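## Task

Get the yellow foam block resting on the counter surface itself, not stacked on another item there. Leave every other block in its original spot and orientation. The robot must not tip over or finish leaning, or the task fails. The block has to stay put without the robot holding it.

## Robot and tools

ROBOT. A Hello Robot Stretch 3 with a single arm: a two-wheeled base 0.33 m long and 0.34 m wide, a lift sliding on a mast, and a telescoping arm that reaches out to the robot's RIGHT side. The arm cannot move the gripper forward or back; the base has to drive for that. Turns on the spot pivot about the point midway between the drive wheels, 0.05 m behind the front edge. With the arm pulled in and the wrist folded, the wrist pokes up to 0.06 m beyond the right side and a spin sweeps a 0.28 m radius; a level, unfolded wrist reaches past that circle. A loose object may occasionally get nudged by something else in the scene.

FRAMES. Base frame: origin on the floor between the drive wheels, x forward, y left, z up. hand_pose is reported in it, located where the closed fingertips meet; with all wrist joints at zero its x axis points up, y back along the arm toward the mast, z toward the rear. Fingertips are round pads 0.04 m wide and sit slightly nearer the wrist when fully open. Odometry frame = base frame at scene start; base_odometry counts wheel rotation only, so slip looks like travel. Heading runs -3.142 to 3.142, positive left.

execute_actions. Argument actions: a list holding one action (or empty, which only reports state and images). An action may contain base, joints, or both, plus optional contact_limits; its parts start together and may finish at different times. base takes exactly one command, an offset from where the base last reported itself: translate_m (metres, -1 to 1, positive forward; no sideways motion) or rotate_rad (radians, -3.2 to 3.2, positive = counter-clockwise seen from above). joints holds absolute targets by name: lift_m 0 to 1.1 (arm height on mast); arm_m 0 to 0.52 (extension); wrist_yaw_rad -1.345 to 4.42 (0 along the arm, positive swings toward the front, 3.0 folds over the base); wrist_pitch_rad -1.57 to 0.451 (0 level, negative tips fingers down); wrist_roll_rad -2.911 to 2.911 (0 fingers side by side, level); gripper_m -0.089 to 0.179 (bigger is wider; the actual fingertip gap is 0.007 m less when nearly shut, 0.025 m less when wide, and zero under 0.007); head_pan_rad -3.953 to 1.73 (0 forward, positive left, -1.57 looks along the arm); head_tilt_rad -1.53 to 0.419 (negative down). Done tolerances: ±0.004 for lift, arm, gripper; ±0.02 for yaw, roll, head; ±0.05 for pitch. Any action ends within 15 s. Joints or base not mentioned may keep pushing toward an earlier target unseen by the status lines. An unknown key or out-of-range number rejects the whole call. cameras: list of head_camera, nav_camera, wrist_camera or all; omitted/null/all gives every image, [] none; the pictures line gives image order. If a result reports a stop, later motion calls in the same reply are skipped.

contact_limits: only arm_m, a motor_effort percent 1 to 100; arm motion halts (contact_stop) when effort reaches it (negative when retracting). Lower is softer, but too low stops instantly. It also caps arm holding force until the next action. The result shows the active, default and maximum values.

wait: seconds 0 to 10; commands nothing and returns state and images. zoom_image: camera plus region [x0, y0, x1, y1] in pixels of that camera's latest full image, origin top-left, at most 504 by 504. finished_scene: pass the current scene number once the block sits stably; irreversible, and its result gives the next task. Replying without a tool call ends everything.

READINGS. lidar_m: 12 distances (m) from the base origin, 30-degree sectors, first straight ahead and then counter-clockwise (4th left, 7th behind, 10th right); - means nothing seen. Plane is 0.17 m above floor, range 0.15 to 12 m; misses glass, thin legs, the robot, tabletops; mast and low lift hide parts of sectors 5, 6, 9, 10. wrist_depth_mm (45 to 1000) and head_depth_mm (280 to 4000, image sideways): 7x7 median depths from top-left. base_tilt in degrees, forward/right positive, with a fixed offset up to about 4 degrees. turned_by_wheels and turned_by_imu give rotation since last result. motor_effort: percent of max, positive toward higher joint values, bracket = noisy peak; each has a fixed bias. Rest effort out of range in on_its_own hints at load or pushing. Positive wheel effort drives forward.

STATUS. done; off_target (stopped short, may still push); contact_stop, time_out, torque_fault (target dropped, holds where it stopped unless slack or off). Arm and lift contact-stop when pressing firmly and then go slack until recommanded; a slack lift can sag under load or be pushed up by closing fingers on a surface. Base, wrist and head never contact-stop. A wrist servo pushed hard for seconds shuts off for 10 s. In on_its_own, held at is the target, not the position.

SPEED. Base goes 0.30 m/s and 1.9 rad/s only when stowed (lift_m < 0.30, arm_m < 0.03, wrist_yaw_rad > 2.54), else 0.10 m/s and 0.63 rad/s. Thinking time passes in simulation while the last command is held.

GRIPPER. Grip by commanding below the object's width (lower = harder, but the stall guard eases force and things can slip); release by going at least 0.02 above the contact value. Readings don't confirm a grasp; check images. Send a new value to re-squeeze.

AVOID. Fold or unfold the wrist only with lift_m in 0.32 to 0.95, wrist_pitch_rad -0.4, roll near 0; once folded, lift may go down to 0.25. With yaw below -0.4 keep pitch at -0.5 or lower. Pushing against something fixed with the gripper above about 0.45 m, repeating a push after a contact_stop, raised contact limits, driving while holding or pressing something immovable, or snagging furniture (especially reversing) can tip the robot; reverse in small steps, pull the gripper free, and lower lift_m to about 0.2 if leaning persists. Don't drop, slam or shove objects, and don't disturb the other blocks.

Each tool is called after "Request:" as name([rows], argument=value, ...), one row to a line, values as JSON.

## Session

Request:
execute_actions(actions=[])

Scene clock: 0.00 s.
base_odometry: x=+0.000 y=+0.000 heading=+0.000 (m, m, rad; odometry frame)
turned_by_wheels: +0.000 (rad since the last result)
turned_by_imu: +0.000 (rad since the last result)
base_tilt: forward=-0.9 right=+1.7 (deg)
lidar_m: 1.91 2.12 1.90 0.95 1.00 1.54 1.69 1.61 1.69 2.26 1.42 1.43
head_depth_mm: 2051 2890 2985 2909 2157 1829 1815 / 2028 2751 2782 2753 2185 2062 2046 / 2036 2536 2569 2584 2504 2394 2289 / 2040 2442 2452 2411 2424 2422 2374 / 2026 2290 2286 2277 2287 2295 2281 / 2021 2155 2191 2152 2186 2170 2147 / 2017 2065 2046 2061 2068 2043 2038
base_status: not commanded
joint_positions: lift_m=+0.328 arm_m=+0.001 wrist_yaw_rad=+2.818 wrist_pitch_rad=-0.421 wrist_roll_rad=+0.019 gripper_m=+0.037 head_pan_rad=+0.002 head_tilt_rad=-0.006
joint_status: not commanded
motor_effort: left_wheel=-1 right_wheel=+0 lift_m=+33 arm_m=+0 wrist_yaw_rad=+0 wrist_pitch_rad=+7 wrist_roll_rad=+0 gripper_m=+0 head_pan_rad=+0 head_tilt_rad=+2 (%)
hand_pose: x=+0.0500 y=+0.0665 z=+0.3396 quat_wxyz=(+0.258, +0.712, +0.032, +0.652) (m; base frame)
wrist_depth_mm: - - - - - - - / - - - - - - - / - - - - - - - / - 874 865 870 851 863 843 / - 686 726 680 687 683 675 / 556 586 574 573 586 557 557 / 490 - - 483 479 480 477
pictures: head_camera (sideways: a quarter turn clockwise sets it upright), nav_camera (sideways: a quarter turn counterclockwise sets it upright), wrist_camera
Images, in order (width x height): head_camera 896x504, nav_camera 672x504, wrist_camera 644x364.

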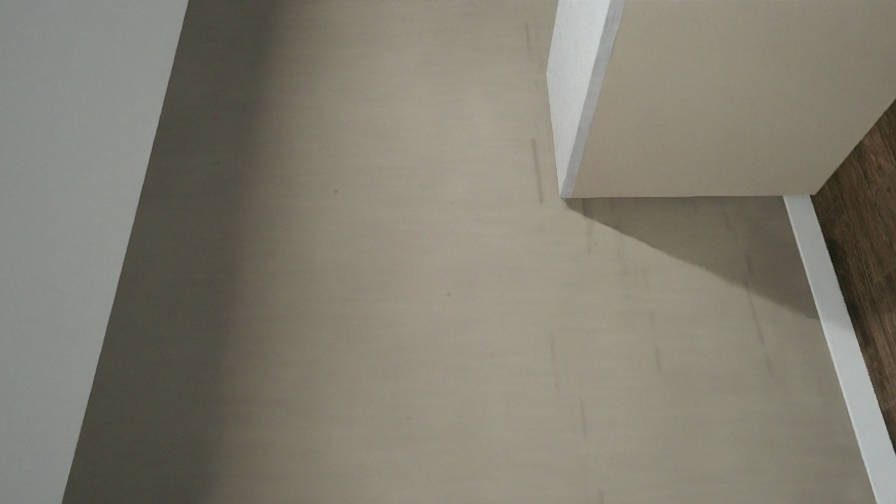

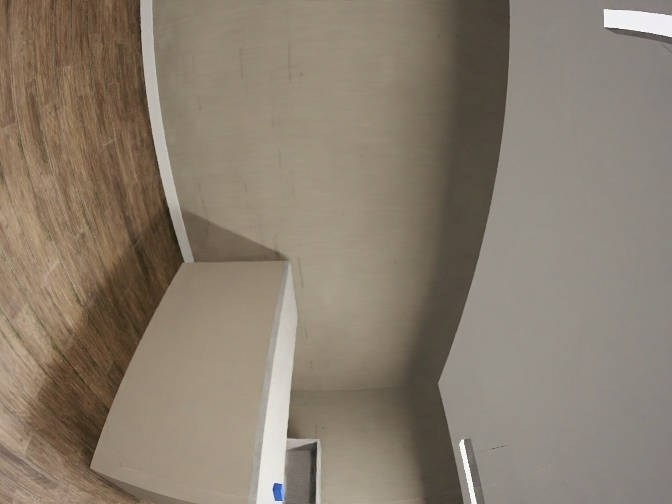

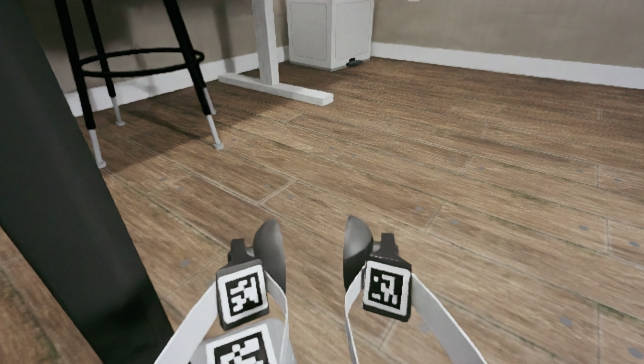

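Request:
execute_actions([
  {"base":{"rotate_rad":-1.065},"joints":{"lift_m":0.29,"head_pan_rad":0.1,"head_tilt_rad":-0.6}},
], cameras=["head_camera","nav_camera"])

Scene clock: 9.63 s.
base_odometry: x=+0.000 y=+0.000 heading=-1.065 (m, m, rad; odometry frame)
turned_by_wheels: -1.065 (rad since the last result)
turned_by_imu: -1.065 (rad since the last result)
base_tilt: forward=-1.0 right=+1.6 (deg)
lidar_m: 1.41 1.42 1.89 2.12 1.90 0.95 1.00 1.54 1.70 1.61 1.68 2.23
head_depth_mm: 2830 3081 3217 2304 1813 1485 1264 / 2851 3132 3214 2293 1825 1483 1267 / 2890 3187 3223 2340 1842 1510 1279 / 2842 3156 3244 2371 1847 1513 1278 / 2775 1750 1519 1723 1802 1510 1277 / 2852 1611 1482 1646 1801 1530 1281 / 2952 1634 1496 1674 1812 1531 1297
base_status: done
joint_positions: lift_m=+0.290 arm_m=+0.001 wrist_yaw_rad=+2.818 wrist_pitch_rad=-0.422 wrist_roll_rad=+0.019 gripper_m=+0.037 head_pan_rad=+0.093 head_tilt_rad=-0.593
joint_status: all done
motor_effort: left_wheel=+2(8) right_wheel=-3(7) lift_m=+29(30) arm_m=-1(0) wrist_yaw_rad=+1(0) wrist_pitch_rad=+7(7) wrist_roll_rad=+0(0) gripper_m=+0(1) head_pan_rad=+2(11) head_tilt_rad=-4(39) (%)
hand_pose: x=+0.0499 y=+0.0664 z=+0.3020 quat_wxyz=(+0.258, +0.712, +0.033, +0.652) (m; base frame)
wrist_depth_mm: - - - - - - - / - - - - - - - / - - - - - - - / - 809 798 784 791 785 774 / - 641 663 627 629 618 618 / 512 533 540 519 538 517 518 / 450 - - 443 444 441 443
pictures: head_camera (sideways: a quarter turn clockwise sets it upright), nav_camera (sideways: a quarter turn counterclockwise sets it upright)
Images, in order (width x height): head_camera 896x504, nav_camera 672x504.

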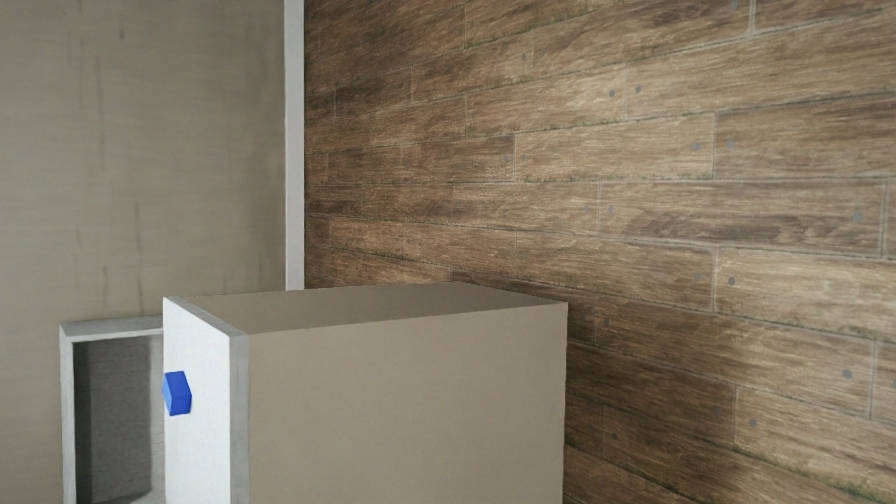

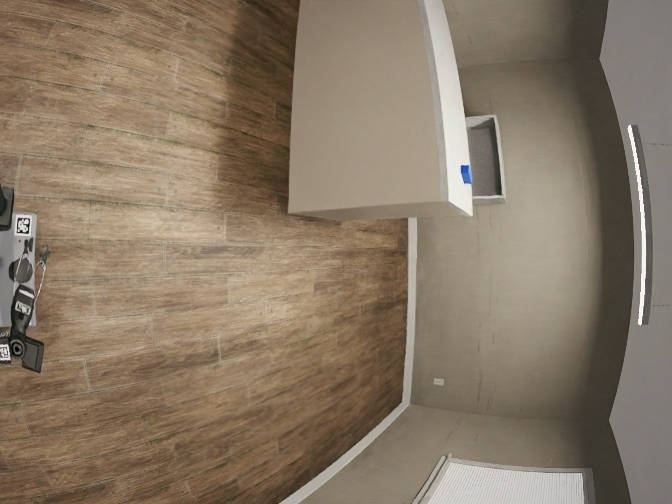

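Request:
execute_actions([
  {"base":{"translate_m":1.0},"joints":{"head_pan_rad":0.3,"head_tilt_rad":-1.0}},
], cameras=["nav_camera","head_camera"])

Scene clock: 16.83 s.
base_odometry: x=+0.485 y=-0.875 heading=-1.065 (m, m, rad; odometry frame)
turned_by_wheels: +0.000 (rad since the last result)
turned_by_imu: +0.006 (rad since the last result)
base_tilt: forward=-0.8 right=+1.5 (deg)
lidar_m: 2.25 0.51 0.53 1.33 2.22 2.32 1.99 2.33 1.67 1.60 1.64 2.19
head_depth_mm: 2136 2014 1751 1531 1355 1230 1120 / 2166 2021 1742 1516 1361 1237 1113 / 2249 2057 1745 1550 1379 1239 1115 / 2143 2002 1684 1518 1382 1230 1141 / 805 890 997 1135 1294 1240 1134 / 716 692 754 841 1098 1257 1142 / 721 614 624 787 1208 1253 1138
base_status: done
joint_positions: lift_m=+0.290 arm_m=+0.001 wrist_yaw_rad=+2.818 wrist_pitch_rad=-0.422 wrist_roll_rad=+0.019 gripper_m=+0.037 head_pan_rad=+0.293 head_tilt_rad=-0.988
joint_status: all done
motor_effort: left_wheel=+1(9) right_wheel=-2(5) lift_m=+29(29) arm_m=-1(1) wrist_yaw_rad=+1(0) wrist_pitch_rad=+7(7) wrist_roll_rad=+0(0) gripper_m=+1(0) head_pan_rad=+2(17) head_tilt_rad=-7(38) (%)
hand_pose: x=+0.0499 y=+0.0664 z=+0.3019 quat_wxyz=(+0.258, +0.712, +0.033, +0.652) (m; base frame)
wrist_depth_mm: - - - 851 534 475 566 / - - - 927 562 537 649 / - - - 957 595 609 764 / - 812 802 792 640 707 785 / - 629 657 628 621 635 621 / 506 535 542 515 533 520 516 / 450 - - 443 443 447 440
pictures: head_camera (sideways: a quarter turn clockwise sets it upright), nav_camera (sideways: a quarter turn counterclockwise sets it upright)
Images, in order (width x height): head_camera 896x504, nav_camera 672x504.

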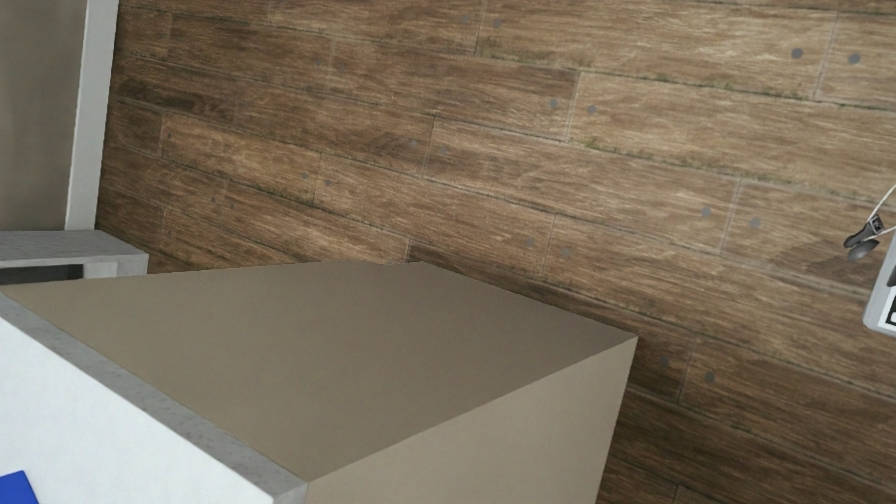

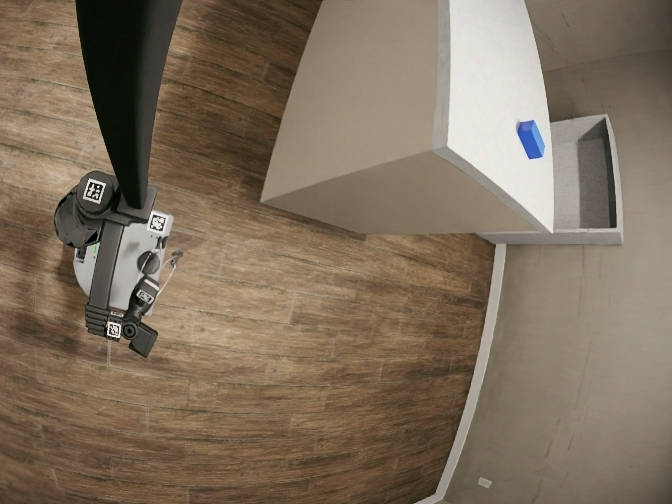

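Request:
execute_actions([
  {"base":{"translate_m":1.0},"joints":{"head_pan_rad":1.3,"head_tilt_rad":-0.8}},
], cameras=["nav_camera","head_camera"])

Scene clock: 25.50 s.
base_odometry: x=+0.969 y=-1.749 heading=-1.065 (m, m, rad; odometry frame)
turned_by_wheels: +0.000 (rad since the last result)
turned_by_imu: +0.005 (rad since the last result)
base_tilt: forward=-1.1 right=+1.6 (deg)
lidar_m: 1.26 1.12 1.66 0.36 0.37 0.49 2.99 2.30 1.64 1.57 1.62 1.32
head_depth_mm: 2097 2154 1926 1804 1520 1307 1160 / 2199 2494 2188 1771 1510 1314 1160 / 2121 2443 2202 1812 1523 1316 1166 / 2079 2336 2223 1803 1535 1334 1171 / 2023 2300 2228 1820 1541 1325 1132 / 1970 2241 2260 1709 590 687 866 / 1844 929 657 536 498 619 -
base_status: done
joint_positions: lift_m=+0.290 arm_m=+0.001 wrist_yaw_rad=+2.818 wrist_pitch_rad=-0.422 wrist_roll_rad=+0.019 gripper_m=+0.037 head_pan_rad=+1.293 head_tilt_rad=-0.803
joint_status: all done
motor_effort: left_wheel=+0(9) right_wheel=-1(5) lift_m=+29(30) arm_m=+0(0) wrist_yaw_rad=+0(1) wrist_pitch_rad=+7(7) wrist_roll_rad=+0(0) gripper_m=+0(0) head_pan_rad=+2(34) head_tilt_rad=+2(20) (%)
hand_pose: x=+0.0499 y=+0.0664 z=+0.3019 quat_wxyz=(+0.258, +0.712, +0.033, +0.652) (m; base frame)
wrist_depth_mm: 296 490 - - - - 967 / 320 355 - - - - - / - 374 - - - - - / - 403 799 793 790 783 783 / - 504 658 636 630 623 622 / 415 512 545 528 538 518 519 / 435 - - 443 440 440 440
pictures: head_camera (sideways: a quarter turn clockwise sets it upright), nav_camera (sideways: a quarter turn counterclockwise sets it upright)
Images, in order (width x height): head_camera 896x504, nav_camera 672x504.

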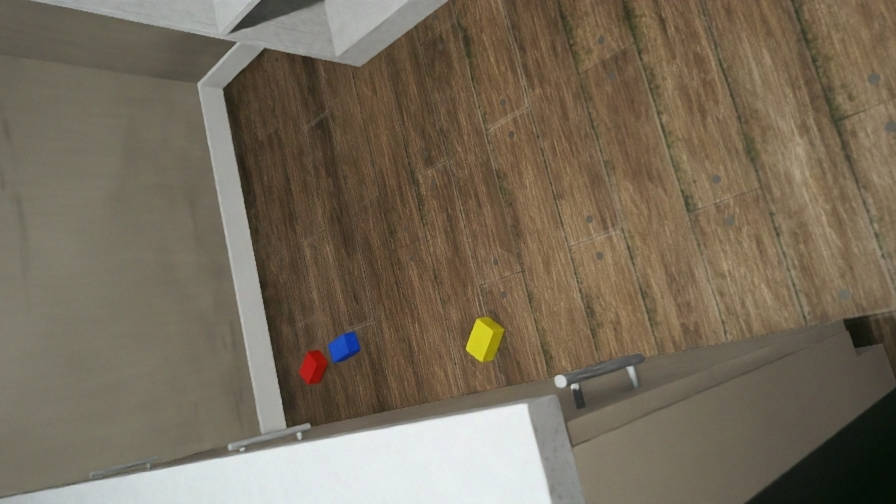

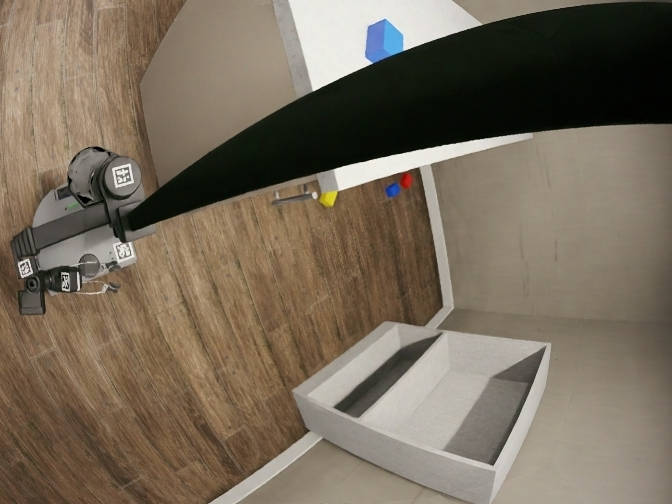

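Request:
execute_actions([
  {"base":{"translate_m":0.53},"joints":{"head_pan_rad":-1.0,"head_tilt_rad":-0.9}},
], cameras=[])

Request:
execute_actions([
  {"base":{"rotate_rad":-1.55},"joints":{"head_pan_rad":-2.9,"head_tilt_rad":-0.9}},
], cameras=["nav_camera","head_camera"])

Scene clock: 54.77 s.
base_odometry: x=+1.226 y=-2.213 heading=-1.065 (m, m, rad; odometry frame)
turned_by_wheels: +0.000 (rad since the last result)
turned_by_imu: +0.003 (rad since the last result)
base_tilt: forward=-0.9 right=+1.5 (deg)
lidar_m: 0.73 0.75 0.75 1.47 0.82 0.68 3.37 2.26 1.62 1.55 1.06 0.76
head_depth_mm: 1450 1643 1834 1642 1424 1261 1130 / 1525 1759 1911 1652 1422 1258 1147 / 1432 1672 1871 1680 1437 1275 1155 / 1209 1395 1641 1675 1443 1287 1143 / 1047 1176 1337 1561 1451 1281 1152 / 929 1025 1159 1307 1407 1290 1156 / 832 911 1004 1125 1265 1296 1158
base_status: done
joint_positions: lift_m=+0.290 arm_m=+0.001 wrist_yaw_rad=+2.818 wrist_pitch_rad=-0.422 wrist_roll_rad=+0.019 gripper_m=+0.037 head_pan_rad=-0.993 head_tilt_rad=-0.890
joint_status: all done
motor_effort: left_wheel=+0(9) right_wheel=-1(7) lift_m=+30(29) arm_m=-1(0) wrist_yaw_rad=+0(1) wrist_pitch_rad=+7(7) wrist_roll_rad=+0(0) gripper_m=+0(0) head_pan_rad=-3(35) head_tilt_rad=-6(18) (%)
hand_pose: x=+0.0499 y=+0.0663 z=+0.3019 quat_wxyz=(+0.258, +0.712, +0.033, +0.652) (m; base frame)
wrist_depth_mm: - - - - 763 747 584 / - - - - 850 780 609 / - - - - 936 796 630 / - 809 797 806 801 745 636 / - 636 664 629 626 631 597 / 513 531 542 521 538 522 516 / 446 - - 444 443 445 443
pictures: none
No camera images: the call's "cameras" was empty. Leave "cameras" out to get every camera's image.

Scene clock: 57.00 s.
base_odometry: x=+1.226 y=-2.213 heading=-2.615 (m, m, rad; odometry frame)
turned_by_wheels: -1.550 (rad since the last result)
turned_by_imu: -1.547 (rad since the last result)
base_tilt: forward=-0.9 right=+1.8 (deg)
lidar_m: 1.55 1.03 0.75 0.73 0.76 0.75 2.18 0.79 0.68 3.51 2.20 1.61
head_depth_mm: 1995 2211 1932 1642 1430 1271 1172 / 2047 2242 1940 1634 1443 1272 - / 2105 2307 1978 1659 1439 1275 - / 1885 2168 1949 1672 1454 1276 1187 / 1411 1534 1733 1691 1449 1275 1173 / 1104 1200 1307 1403 1457 1283 1154 / 953 983 1050 1115 1205 1280 1157
base_status: done
joint_positions: lift_m=+0.290 arm_m=+0.001 wrist_yaw_rad=+2.818 wrist_pitch_rad=-0.422 wrist_roll_rad=+0.019 gripper_m=+0.037 head_pan_rad=-2.893 head_tilt_rad=-0.890
joint_status: all done
motor_effort: left_wheel=+2(9) right_wheel=-2(6) lift_m=+30(29) arm_m=+0(1) wrist_yaw_rad=+1(0) wrist_pitch_rad=+7(7) wrist_roll_rad=+0(0) gripper_m=+0(0) head_pan_rad=-3(36) head_tilt_rad=-6(7) (%)
hand_pose: x=+0.0499 y=+0.0663 z=+0.3019 quat_wxyz=(+0.258, +0.712, +0.033, +0.652) (m; base frame)
wrist_depth_mm: 581 625 686 770 832 987 - / 627 677 752 844 942 - - / - 728 825 909 992 - - / - 762 798 798 793 789 793 / - 639 660 626 626 618 622 / 510 529 539 516 528 517 519 / 446 - - 442 440 440 442
pictures: head_camera (sideways: a quarter turn clockwise sets it upright), nav_camera (sideways: a quarter turn counterclockwise sets it upright)
Images, in order (width x height): head_camera 896x504, nav_camera 672x504.

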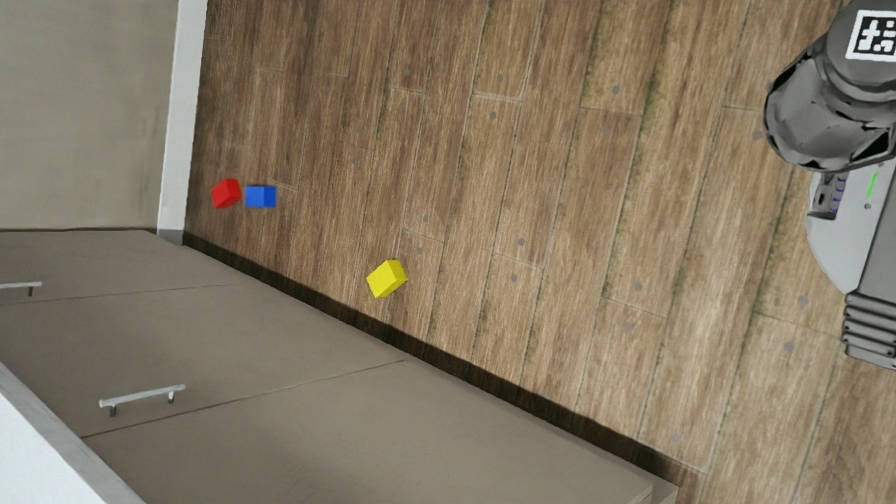

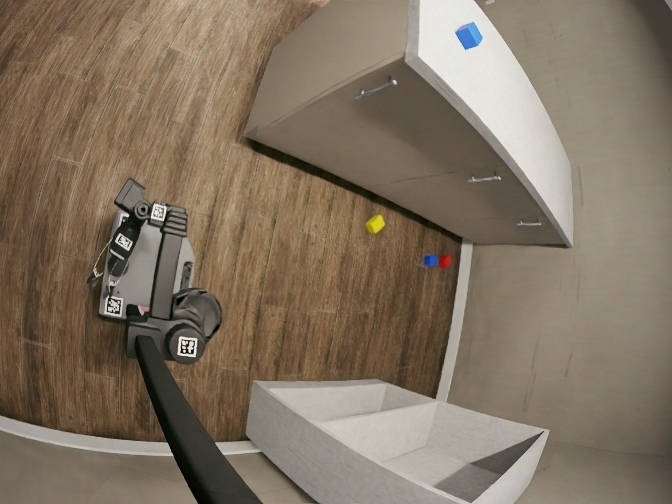

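Request:
execute_actions([
  {"base":{"translate_m":-1.0},"joints":{"head_pan_rad":-1.8,"head_tilt_rad":-1.2,"lift_m":0.296}},
], cameras=["head_camera"])

Request:
execute_actions([
  {"joints":{"lift_m":0.33}},
], cameras=[])

Scene clock: 65.47 s.
base_odometry: x=+2.091 y=-1.710 heading=-2.614 (m, m, rad; odometry frame)
turned_by_wheels: +0.000 (rad since the last result)
turned_by_imu: -0.007 (rad since the last result)
base_tilt: forward=-1.1 right=+1.7 (deg)
lidar_m: 2.55 1.04 0.53 0.67 0.59 0.59 1.21 0.80 0.58 0.56 0.58 0.80
head_depth_mm: 667 840 1140 1361 1266 1203 - / 645 807 1081 1371 1292 - - / 629 780 1031 1363 1308 - - / 609 750 984 1372 1309 1191 1123 / 592 716 945 1355 1289 1203 1138 / 553 704 905 1355 1305 1211 1140 / 542 680 866 1194 1293 1218 1139
base_status: done
joint_positions: lift_m=+0.296 arm_m=+0.001 wrist_yaw_rad=+2.818 wrist_pitch_rad=-0.422 wrist_roll_rad=+0.019 gripper_m=+0.037 head_pan_rad=-1.806 head_tilt_rad=-1.185
joint_status: all done
motor_effort: left_wheel=+2(5) right_wheel=-3(9) lift_m=+37(40) arm_m=+0(1) wrist_yaw_rad=+0(1) wrist_pitch_rad=+7(7) wrist_roll_rad=+0(0) gripper_m=+0(0) head_pan_rad=+2(35) head_tilt_rad=-9(33) (%)
hand_pose: x=+0.0499 y=+0.0663 z=+0.3076 quat_wxyz=(+0.258, +0.712, +0.033, +0.652) (m; base frame)
wrist_depth_mm: 541 581 633 686 586 985 - / 588 622 695 751 634 - - / - 673 734 771 938 - - / - 622 618 623 764 784 796 / - 525 559 612 629 639 623 / 486 537 538 525 539 524 523 / 454 - - 446 447 447 445
pictures: head_camera (sideways: a quarter turn clockwise sets it upright)
Images, in order (width x height): head_camera 896x504.

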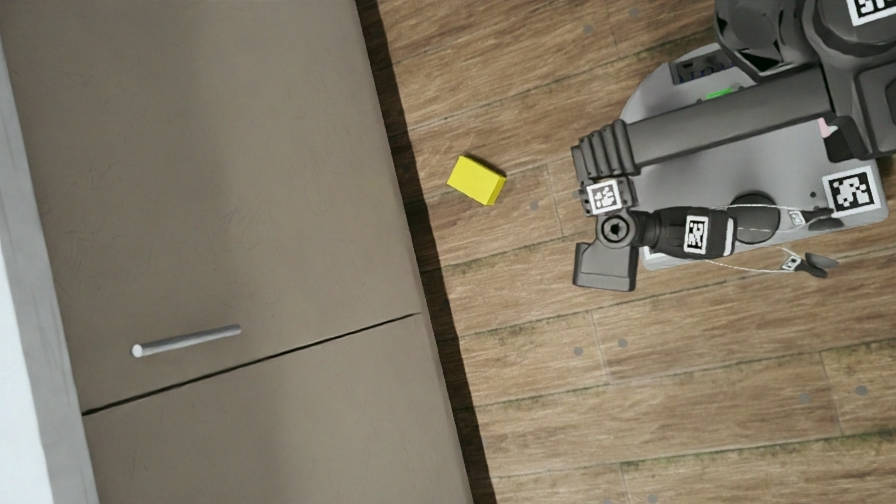

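Scene clock: 66.57 s.
base_odometry: x=+2.091 y=-1.710 heading=-2.614 (m, m, rad; odometry frame)
turned_by_wheels: +0.000 (rad since the last result)
turned_by_imu: +0.000 (rad since the last result)
base_tilt: forward=-1.0 right=+1.4 (deg)
lidar_m: 2.55 1.04 0.53 0.67 0.59 0.59 1.21 0.80 0.58 0.56 0.58 0.80
head_depth_mm: 664 841 1139 1363 1270 1203 - / 645 808 1077 1375 1281 - - / 628 779 1029 1372 1305 - - / 607 748 980 1358 1308 1188 1118 / 594 718 940 1362 1289 1211 1133 / 554 702 903 1355 1303 1211 1134 / 542 680 868 1193 1299 1210 1139
base_status: not commanded
joint_positions: lift_m=+0.330 arm_m=+0.001 wrist_yaw_rad=+2.818 wrist_pitch_rad=-0.422 wrist_roll_rad=+0.019 gripper_m=+0.037 head_pan_rad=-1.806 head_tilt_rad=-1.185
joint_status: all done
motor_effort: left_wheel=+1(2) right_wheel=-2(2) lift_m=+38(39) arm_m=-1(0) wrist_yaw_rad=-1(1) wrist_pitch_rad=+7(7) wrist_roll_rad=+0(0) gripper_m=+1(1) head_pan_rad=+3(3) head_tilt_rad=-9(8) (%)
hand_pose: x=+0.0499 y=+0.0663 z=+0.3416 quat_wxyz=(+0.258, +0.712, +0.033, +0.652) (m; base frame)
wrist_depth_mm: 541 583 632 686 593 974 - / 577 621 677 745 638 - - / - 675 741 806 - - - / - 679 682 680 815 864 866 / - 551 571 636 678 681 685 / 491 552 568 563 587 569 568 / 491 - - 490 484 485 482
pictures: none
No camera images: the call's "cameras" was empty. Leave "cameras" out to get every camera's image.

Request:
execute_actions([
  {"base":{"translate_m":-0.075},"joints":{"wrist_yaw_rad":-0.38,"arm_m":0.08,"gripper_m":0.13,"wrist_roll_rad":0}},
], cameras=[])

Request:
execute_actions([
  {"joints":{"wrist_yaw_rad":-0.7,"wrist_pitch_rad":-0.8,"arm_m":0.15,"lift_m":0.18}},
], cameras=["head_camera","wrist_camera"])

Scene clock: 77.93 s.
base_odometry: x=+2.155 y=-1.672 heading=-2.614 (m, m, rad; odometry frame)
turned_by_wheels: +0.000 (rad since the last result)
turned_by_imu: -0.001 (rad since the last result)
base_tilt: forward=-0.9 right=+1.5 (deg)
lidar_m: 2.62 0.58 0.60 0.67 0.54 1.03 1.13 0.80 0.58 0.56 0.58 0.80
head_depth_mm: 666 835 1140 1365 1275 1212 - / 650 809 1078 1374 1281 - - / 626 778 1031 1387 - - - / 609 749 980 1376 1267 1192 1132 / 593 727 944 1364 1296 1205 1133 / 554 697 904 1348 1311 1211 1140 / 541 683 862 1188 1311 1219 1139
base_status: done
joint_positions: lift_m=+0.330 arm_m=+0.080 wrist_yaw_rad=-0.378 wrist_pitch_rad=-0.422 wrist_roll_rad=+0.005 gripper_m=+0.130 head_pan_rad=-1.806 head_tilt_rad=-1.185
joint_status: all done
motor_effort: left_wheel=+1(1) right_wheel=-2(5) lift_m=+38(37) arm_m=+4(2) wrist_yaw_rad=-2(5) wrist_pitch_rad=+7(7) wrist_roll_rad=-2(3) gripper_m=+0(95) head_pan_rad=+2(2) head_tilt_rad=-8(8) (%)
hand_pose: x=-0.1042 y=-0.4326 z=+0.3416 quat_wxyz=(+0.649, +0.015, -0.708, -0.276) (m; base frame)
wrist_depth_mm: 177 192 213 240 273 319 382 / 188 205 228 260 303 362 440 / 201 220 248 286 339 410 516 / 216 239 272 316 381 475 795 / 233 257 300 357 428 663 689 / 255 - 339 506 561 594 567 / 275 413 463 482 485 471 492
pictures: none
No camera images: the call's "cameras" was empty. Leave "cameras" out to get every camera's image.

Scene clock: 80.13 s.
base_odometry: x=+2.155 y=-1.672 heading=-2.614 (m, m, rad; odometry frame)
turned_by_wheels: +0.000 (rad since the last result)
turned_by_imu: +0.000 (rad since the last result)
base_tilt: forward=-1.1 right=+1.6 (deg)
lidar_m: 2.63 0.58 0.59 0.67 0.54 1.03 1.13 0.80 0.59 0.56 0.58 0.80
head_depth_mm: 665 839 1144 1355 1268 1217 - / 648 807 1085 1363 1281 - - / 625 778 1031 1383 1290 - - / 608 751 980 1372 1269 1199 1125 / 591 729 940 1350 1290 1198 1131 / 553 698 900 1357 1302 1208 1141 / 542 682 872 1188 1307 1207 1144
base_status: not commanded
joint_positions: lift_m=+0.180 arm_m=+0.150 wrist_yaw_rad=-0.699 wrist_pitch_rad=-0.808 wrist_roll_rad=+0.005 gripper_m=+0.130 head_pan_rad=-1.806 head_tilt_rad=-1.185
joint_status: all done
motor_effort: left_wheel=+2(1) right_wheel=-3(3) lift_m=+28(33) arm_m=+4(4) wrist_yaw_rad=-2(1) wrist_pitch_rad=+4(7) wrist_roll_rad=-2(2) gripper_m=+1(0) head_pan_rad=+2(3) head_tilt_rad=-9(8) (%)
hand_pose: x=-0.1242 y=-0.4167 z=+0.1169 quat_wxyz=(+0.514, +0.038, -0.707, -0.484) (m; base frame)
wrist_depth_mm: 155 177 219 363 491 525 521 / 169 251 317 415 443 450 439 / 238 281 358 379 382 385 389 / 260 315 335 337 337 341 342 / 285 300 291 295 304 304 304 / 267 - 234 264 272 282 277 / 249 241 239 243 249 247 254
pictures: head_camera (sideways: a quarter turn clockwise sets it upright), wrist_camera
Images, in order (width x height): head_camera 896x504, wrist_camera 644x364.

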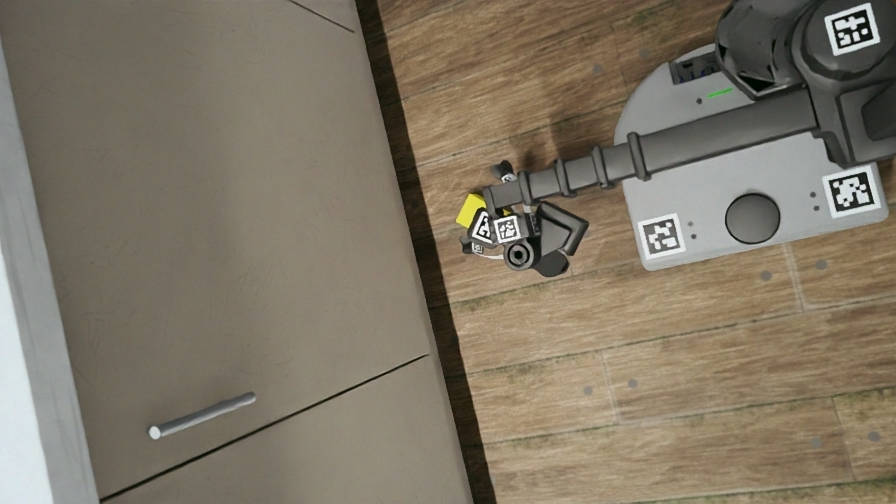

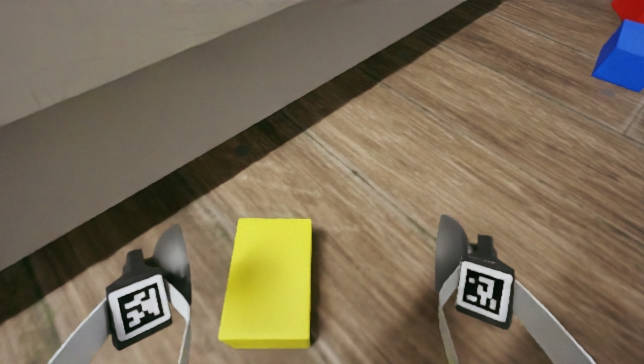

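Request:
execute_actions([
  {"base":{"translate_m":0.012},"joints":{"arm_m":0.185,"lift_m":0.088}},
], cameras=["wrist_camera"])

Scene clock: 87.63 s.
base_odometry: x=+2.145 y=-1.678 heading=-2.614 (m, m, rad; odometry frame)
turned_by_wheels: +0.000 (rad since the last result)
turned_by_imu: +0.000 (rad since the last result)
base_tilt: forward=-1.1 right=+1.5 (deg)
lidar_m: 2.61 0.57 0.58 0.67 0.55 1.03 1.15 0.80 0.58 0.56 0.58 0.80
head_depth_mm: 666 838 1137 1359 1276 1196 1095 / 643 810 1078 1365 1279 - - / 624 779 1026 1388 1281 - - / 611 754 977 1376 1271 1194 1123 / 593 724 941 1361 1291 1202 1132 / 552 694 896 1349 1298 1205 1136 / 541 687 864 1191 1296 1209 1144
base_status: done
joint_positions: lift_m=+0.088 arm_m=+0.185 wrist_yaw_rad=-0.699 wrist_pitch_rad=-0.808 wrist_roll_rad=+0.005 gripper_m=+0.130 head_pan_rad=-1.806 head_tilt_rad=-1.185
joint_status: all done
motor_effort: left_wheel=+1(7) right_wheel=-2(5) lift_m=+29(31) arm_m=+4(3) wrist_yaw_rad=-2(1) wrist_pitch_rad=+4(4) wrist_roll_rad=-2(2) gripper_m=+0(0) head_pan_rad=+2(3) head_tilt_rad=-9(9) (%)
hand_pose: x=-0.1242 y=-0.4516 z=+0.0249 quat_wxyz=(+0.514, +0.038, -0.707, -0.484) (m; base frame)
wrist_depth_mm: 172 197 242 312 347 351 354 / 185 217 271 289 293 296 297 / 204 235 250 251 254 256 258 / 213 219 219 166 223 225 225 / 194 198 193 148 199 201 203 / 177 - 175 134 177 185 183 / 164 159 158 125 164 163 168
pictures: wrist_camera
Images, in order (width x height): wrist_camera 644x364.

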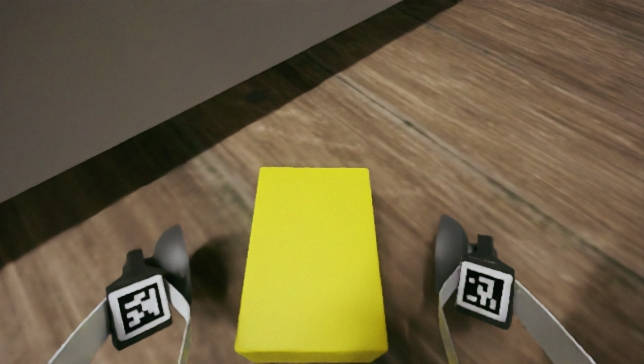

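Request:
execute_actions([
  {"joints":{"gripper_m":0.02}},
], cameras=["wrist_camera"])

Request:
execute_actions([
  {"joints":{"lift_m":1.03,"arm_m":0.15,"head_tilt_rad":-0.6,"head_pan_rad":-1.6}},
])

Scene clock: 92.93 s.
base_odometry: x=+2.145 y=-1.678 heading=-2.614 (m, m, rad; odometry frame)
turned_by_wheels: +0.000 (rad since the last result)
turned_by_imu: -0.001 (rad since the last result)
base_tilt: forward=-1.0 right=+1.5 (deg)
lidar_m: 2.61 0.57 0.58 0.67 0.55 1.03 1.15 0.80 0.59 0.56 0.58 0.80
head_depth_mm: 667 838 1132 1369 1262 1193 1091 / 646 808 1083 1379 1274 - - / 625 780 1033 1385 1279 - - / 609 751 982 1374 1265 1180 1126 / 594 726 938 1367 1298 1196 1129 / 555 695 907 1346 1295 1213 1138 / 541 686 868 1186 1299 1218 1144
base_status: not commanded
joint_positions: lift_m=+0.088 arm_m=+0.185 wrist_yaw_rad=-0.699 wrist_pitch_rad=-0.810 wrist_roll_rad=+0.005 gripper_m=+0.021 head_pan_rad=-1.806 head_tilt_rad=-1.185
joint_status: all done
motor_effort: left_wheel=+1(1) right_wheel=-2(2) lift_m=+29(28) arm_m=+3(4) wrist_yaw_rad=-1(2) wrist_pitch_rad=+5(5) wrist_roll_rad=-2(2) gripper_m=-20(99) head_pan_rad=+2(3) head_tilt_rad=-9(8) (%)
hand_pose: x=-0.1241 y=-0.4514 z=+0.0247 quat_wxyz=(+0.513, +0.038, -0.707, -0.485) (m; base frame)
wrist_depth_mm: 172 198 241 313 343 349 352 / 186 218 270 288 291 294 298 / 204 236 249 250 251 256 257 / 211 218 220 163 224 225 227 / 194 195 194 145 200 201 203 / 176 177 132 132 - 181 183 / 161 162 157 120 162 166 166
pictures: wrist_camera
Images, in order (width x height): wrist_camera 644x364.

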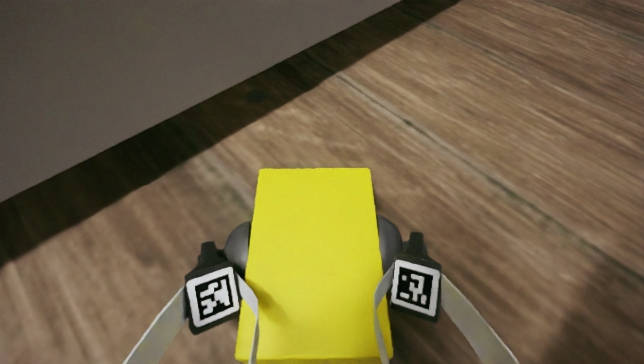

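Scene clock: 102.33 s.
base_odometry: x=+2.145 y=-1.678 heading=-2.614 (m, m, rad; odometry frame)
turned_by_wheels: +0.000 (rad since the last result)
turned_by_imu: -0.001 (rad since the last result)
base_tilt: forward=-1.3 right=+1.6 (deg)
lidar_m: 2.61 0.57 0.58 0.67 0.55 1.03 1.15 0.80 0.59 0.56 0.58 0.80
head_depth_mm: 3420 - - 565 748 860 1041 / 3524 - - - 715 860 1036 / 3532 3790 - - 745 859 1035 / 3563 3916 986 641 731 860 1031 / 3502 3838 946 684 726 852 1035 / 3498 3976 954 690 728 853 1027 / 3533 3815 961 693 725 849 1023
base_status: not commanded
joint_positions: lift_m=+1.030 arm_m=+0.150 wrist_yaw_rad=-0.699 wrist_pitch_rad=-0.810 wrist_roll_rad=+0.005 gripper_m=+0.021 head_pan_rad=-1.607 head_tilt_rad=-0.606
joint_status: all done
motor_effort: left_wheel=+1(2) right_wheel=-2(2) lift_m=+38(37) arm_m=-4(6) wrist_yaw_rad=-1(2) wrist_pitch_rad=+5(5) wrist_roll_rad=-1(2) gripper_m=-20(19) head_pan_rad=+3(18) head_tilt_rad=+3(39) (%)
hand_pose: x=-0.1240 y=-0.4170 z=+0.9663 quat_wxyz=(+0.513, +0.038, -0.707, -0.485) (m; base frame)
wrist_depth_mm: 384 392 396 404 417 640 822 / 330 333 334 340 483 940 889 / 289 291 294 358 634 - 949 / 255 256 275 163 - - - / 229 246 330 145 - - - / 225 322 132 131 - - - / 286 365 542 120 - - -
pictures: head_camera (sideways: a quarter turn clockwise sets it upright), nav_camera (sideways: a quarter turn counterclockwise sets it upright), wrist_camera
Images, in order (width x height): head_camera 896x504, nav_camera 672x504, wrist_camera 644x364.

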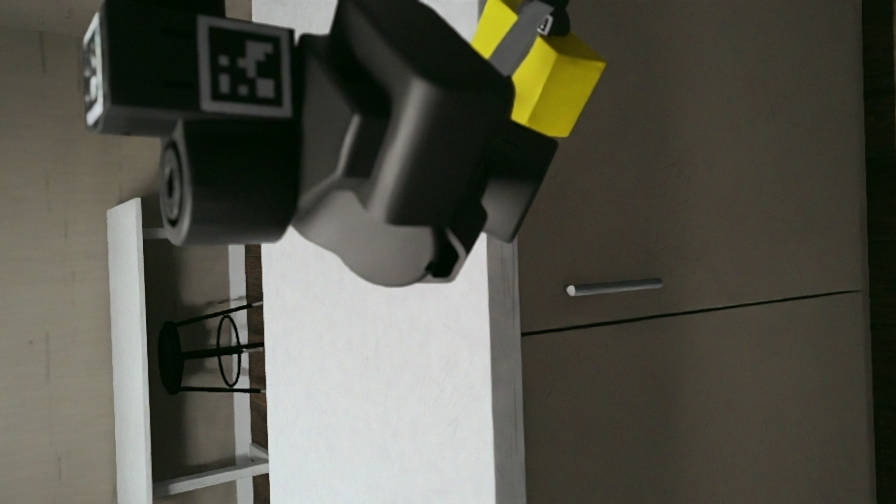

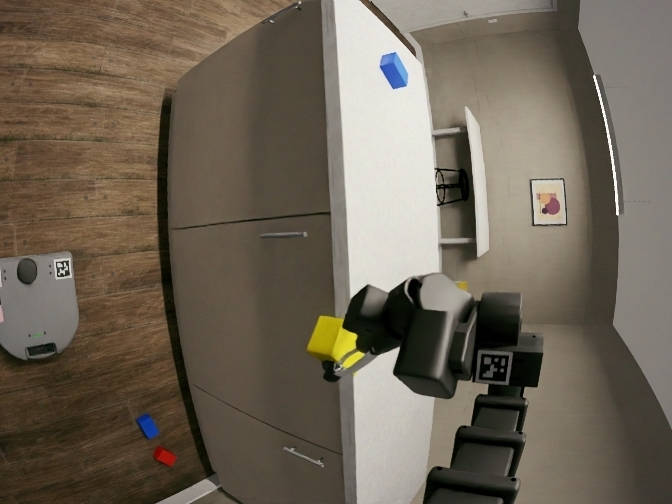

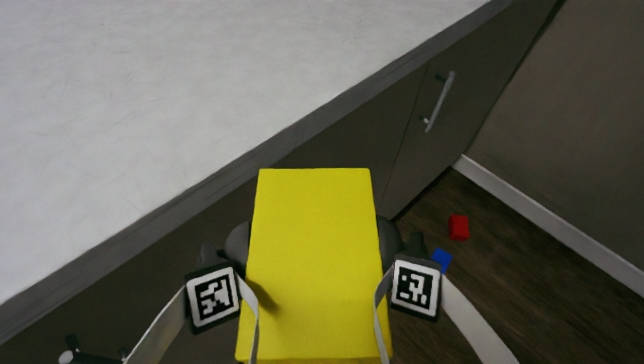

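Same counter height (about 0.03 m clearance). Extending over it.

Request:
execute_actions([
  {"joints":{"arm_m":0.42,"lift_m":1.022}},
], cameras=["head_camera","wrist_camera"])

Scene clock: 107.33 s.
base_odometry: x=+2.145 y=-1.678 heading=-2.614 (m, m, rad; odometry frame)
turned_by_wheels: +0.000 (rad since the last result)
turned_by_imu: -0.001 (rad since the last result)
base_tilt: forward=-1.1 right=+1.8 (deg)
lidar_m: 2.61 0.57 0.58 0.67 0.54 1.03 1.15 0.80 0.58 0.56 0.58 0.80
head_depth_mm: 3394 - 909 668 732 862 1041 / 3479 3598 967 673 729 863 1037 / 3461 - 804 679 729 861 1030 / 3488 3899 895 681 730 853 1036 / 3553 3842 953 687 727 854 1027 / 3469 3964 951 689 722 849 1026 / 3528 3849 966 693 720 849 1023
base_status: not commanded
joint_positions: lift_m=+1.022 arm_m=+0.420 wrist_yaw_rad=-0.699 wrist_pitch_rad=-0.811 wrist_roll_rad=+0.005 gripper_m=+0.021 head_pan_rad=-1.607 head_tilt_rad=-0.606
joint_status: all done
motor_effort: left_wheel=+1(2) right_wheel=-2(2) lift_m=+29(34) arm_m=+3(3) wrist_yaw_rad=-1(2) wrist_pitch_rad=+5(6) wrist_roll_rad=-2(2) gripper_m=-20(19) head_pan_rad=+2(3) head_tilt_rad=+2(4) (%)
hand_pose: x=-0.1239 y=-0.6862 z=+0.9585 quat_wxyz=(+0.513, +0.038, -0.707, -0.485) (m; base frame)
wrist_depth_mm: 370 373 378 384 390 393 397 / 316 321 323 327 328 331 336 / 276 276 280 282 285 288 290 / 244 246 247 163 250 253 254 / 219 221 219 146 227 227 228 / 198 200 131 132 - 204 209 / 183 182 178 120 183 187 195
pictures: head_camera (sideways: a quarter turn clockwise sets it upright), wrist_camera
Images, in order (width x height): head_camera 896x504, wrist_camera 644x364.

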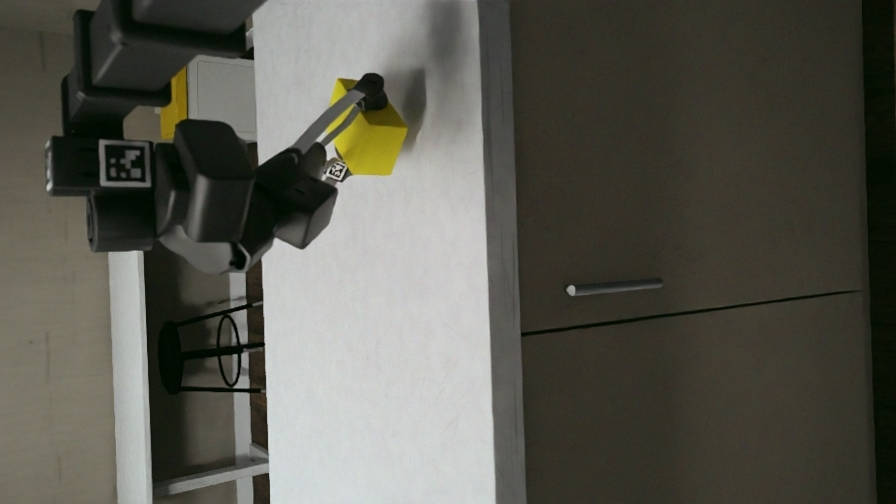

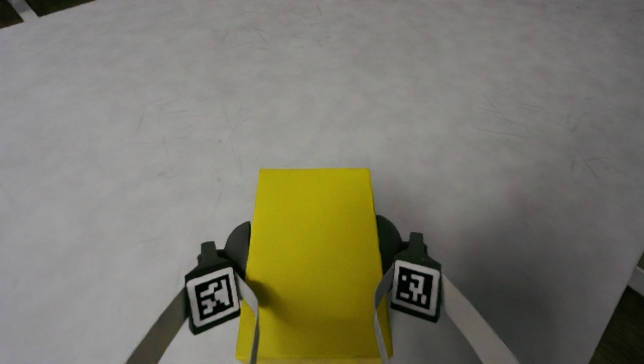

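Request:
execute_actions([
  {"joints":{"lift_m":0.998}},
], cameras=[])

Request:
execute_actions([
  {"joints":{"gripper_m":0.11}},
], cameras=["wrist_camera"])

Request:
execute_actions([
  {"joints":{"lift_m":1.06}},
])

Scene clock: 110.80 s.
base_odometry: x=+2.145 y=-1.678 heading=-2.614 (m, m, rad; odometry frame)
turned_by_wheels: +0.000 (rad since the last result)
turned_by_imu: +0.000 (rad since the last result)
base_tilt: forward=-1.1 right=+1.6 (deg)
lidar_m: 2.61 0.57 0.58 0.67 0.55 1.03 1.15 0.80 0.58 0.56 0.58 0.80
head_depth_mm: 3485 - 864 670 733 863 1039 / 3548 3532 947 672 733 857 1040 / 3579 - - 680 728 855 1039 / 3516 3781 890 683 727 856 1036 / 3502 3790 950 687 726 855 1039 / 3570 3962 954 690 722 849 1031 / 3572 3926 961 696 723 846 1022
base_status: not commanded
joint_positions: lift_m=+0.998 arm_m=+0.420 wrist_yaw_rad=-0.699 wrist_pitch_rad=-0.811 wrist_roll_rad=+0.005 gripper_m=+0.021 head_pan_rad=-1.607 head_tilt_rad=-0.606
joint_status: all done
motor_effort: left_wheel=+2(1) right_wheel=-2(2) lift_m=+30(31) arm_m=+5(4) wrist_yaw_rad=-1(1) wrist_pitch_rad=+5(5) wrist_roll_rad=-2(2) gripper_m=-19(20) head_pan_rad=+3(2) head_tilt_rad=+3(4) (%)
hand_pose: x=-0.1239 y=-0.6862 z=+0.9345 quat_wxyz=(+0.513, +0.038, -0.707, -0.485) (m; base frame)
wrist_depth_mm: 326 326 333 336 344 346 348 / 279 280 284 286 290 292 295 / 242 244 247 250 252 254 256 / 215 217 218 163 222 224 225 / 193 194 193 145 199 199 202 / 175 176 131 131 - 180 182 / 160 161 156 120 161 165 168
pictures: none
No camera images: the call's "cameras" was empty. Leave "cameras" out to get every camera's image.

Scene clock: 112.20 s.
base_odometry: x=+2.145 y=-1.678 heading=-2.614 (m, m, rad; odometry frame)
turned_by_wheels: +0.000 (rad since the last result)
turned_by_imu: +0.000 (rad since the last result)
base_tilt: forward=-1.2 right=+1.5 (deg)
lidar_m: 2.61 0.57 0.58 0.67 0.54 1.03 1.15 0.80 0.58 0.56 0.58 0.80
head_depth_mm: 3522 - 862 668 732 858 1037 / 3595 3558 954 672 733 855 1037 / 3496 - - 678 732 859 1034 / 3520 3853 894 682 729 859 1031 / 3570 3854 947 685 724 852 1031 / 3505 3935 952 691 725 848 1026 / 3564 3816 965 695 726 845 1021
base_status: not commanded
joint_positions: lift_m=+0.998 arm_m=+0.420 wrist_yaw_rad=-0.699 wrist_pitch_rad=-0.811 wrist_roll_rad=+0.005 gripper_m=+0.110 head_pan_rad=-1.607 head_tilt_rad=-0.606
joint_status: all done
motor_effort: left_wheel=+1(2) right_wheel=-3(3) lift_m=+29(29) arm_m=+4(4) wrist_yaw_rad=+0(1) wrist_pitch_rad=+5(5) wrist_roll_rad=-2(2) gripper_m=+1(96) head_pan_rad=+2(2) head_tilt_rad=+4(3) (%)
hand_pose: x=-0.1239 y=-0.6862 z=+0.9345 quat_wxyz=(+0.513, +0.038, -0.707, -0.485) (m; base frame)
wrist_depth_mm: 325 329 331 338 340 346 351 / 279 280 283 287 290 294 295 / 242 244 248 249 251 254 256 / 214 216 217 164 221 224 225 / 193 194 192 147 198 201 201 / 176 178 170 134 176 184 182 / 161 159 157 124 162 165 168
pictures: wrist_camera
Images, in order (width x height): wrist_camera 644x364.

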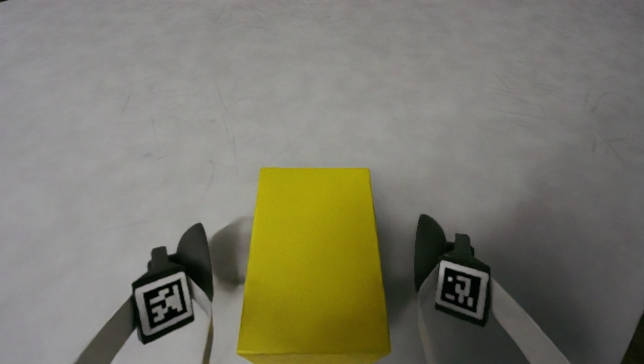

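Scene clock: 113.60 s.
base_odometry: x=+2.145 y=-1.678 heading=-2.614 (m, m, rad; odometry frame)
turned_by_wheels: +0.000 (rad since the last result)
turned_by_imu: +0.000 (rad since the last result)
base_tilt: forward=-0.8 right=+1.7 (deg)
lidar_m: 2.61 0.57 0.58 0.67 0.55 1.03 1.15 0.80 0.59 0.56 0.58 0.80
head_depth_mm: - 3631 915 668 730 861 1041 / 3697 3679 903 675 732 856 1036 / - - 880 677 729 855 1028 / 3471 - 937 680 729 853 1038 / 3570 3756 942 685 727 854 1035 / 3523 3927 953 693 728 848 1027 / 3530 3814 959 696 723 854 1024
base_status: not commanded
joint_positions: lift_m=+1.060 arm_m=+0.420 wrist_yaw_rad=-0.699 wrist_pitch_rad=-0.811 wrist_roll_rad=+0.005 gripper_m=+0.110 head_pan_rad=-1.607 head_tilt_rad=-0.606
joint_status: all done
motor_effort: left_wheel=+2(1) right_wheel=-2(2) lift_m=+38(43) arm_m=+4(3) wrist_yaw_rad=-1(1) wrist_pitch_rad=+5(5) wrist_roll_rad=-2(2) gripper_m=+0(1) head_pan_rad=+2(3) head_tilt_rad=+4(3) (%)
hand_pose: x=-0.1239 y=-0.6862 z=+0.9962 quat_wxyz=(+0.513, +0.038, -0.707, -0.485) (m; base frame)
wrist_depth_mm: - 449 452 454 461 468 475 / 374 377 379 388 389 396 397 / 327 331 332 334 338 342 344 / 289 293 294 295 298 302 304 / 260 263 265 217 269 268 277 / 236 238 235 195 240 247 - / 216 213 218 179 221 221 -
pictures: head_camera (sideways: a quarter turn clockwise sets it upright), nav_camera (sideways: a quarter turn counterclockwise sets it upright), wrist_camera
Images, in order (width x height): head_camera 896x504, nav_camera 672x504, wrist_camera 644x364.

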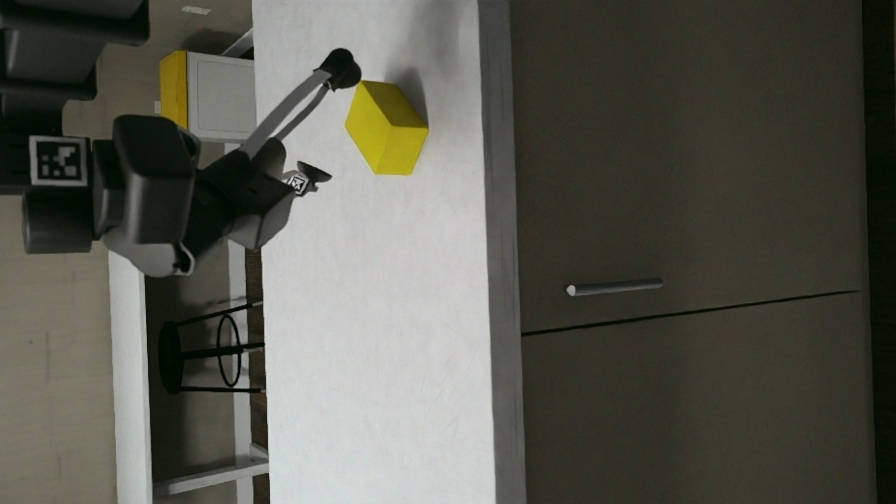

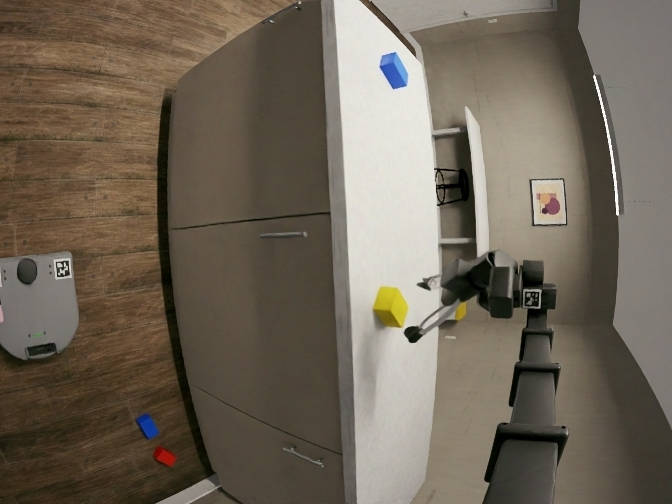

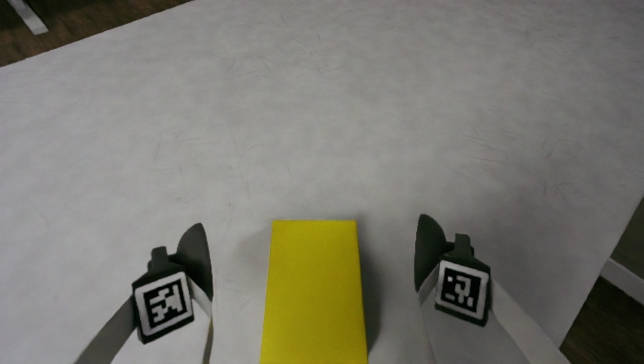

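Request:
finished_scene(scene=2)

The scene is finished: the task was done.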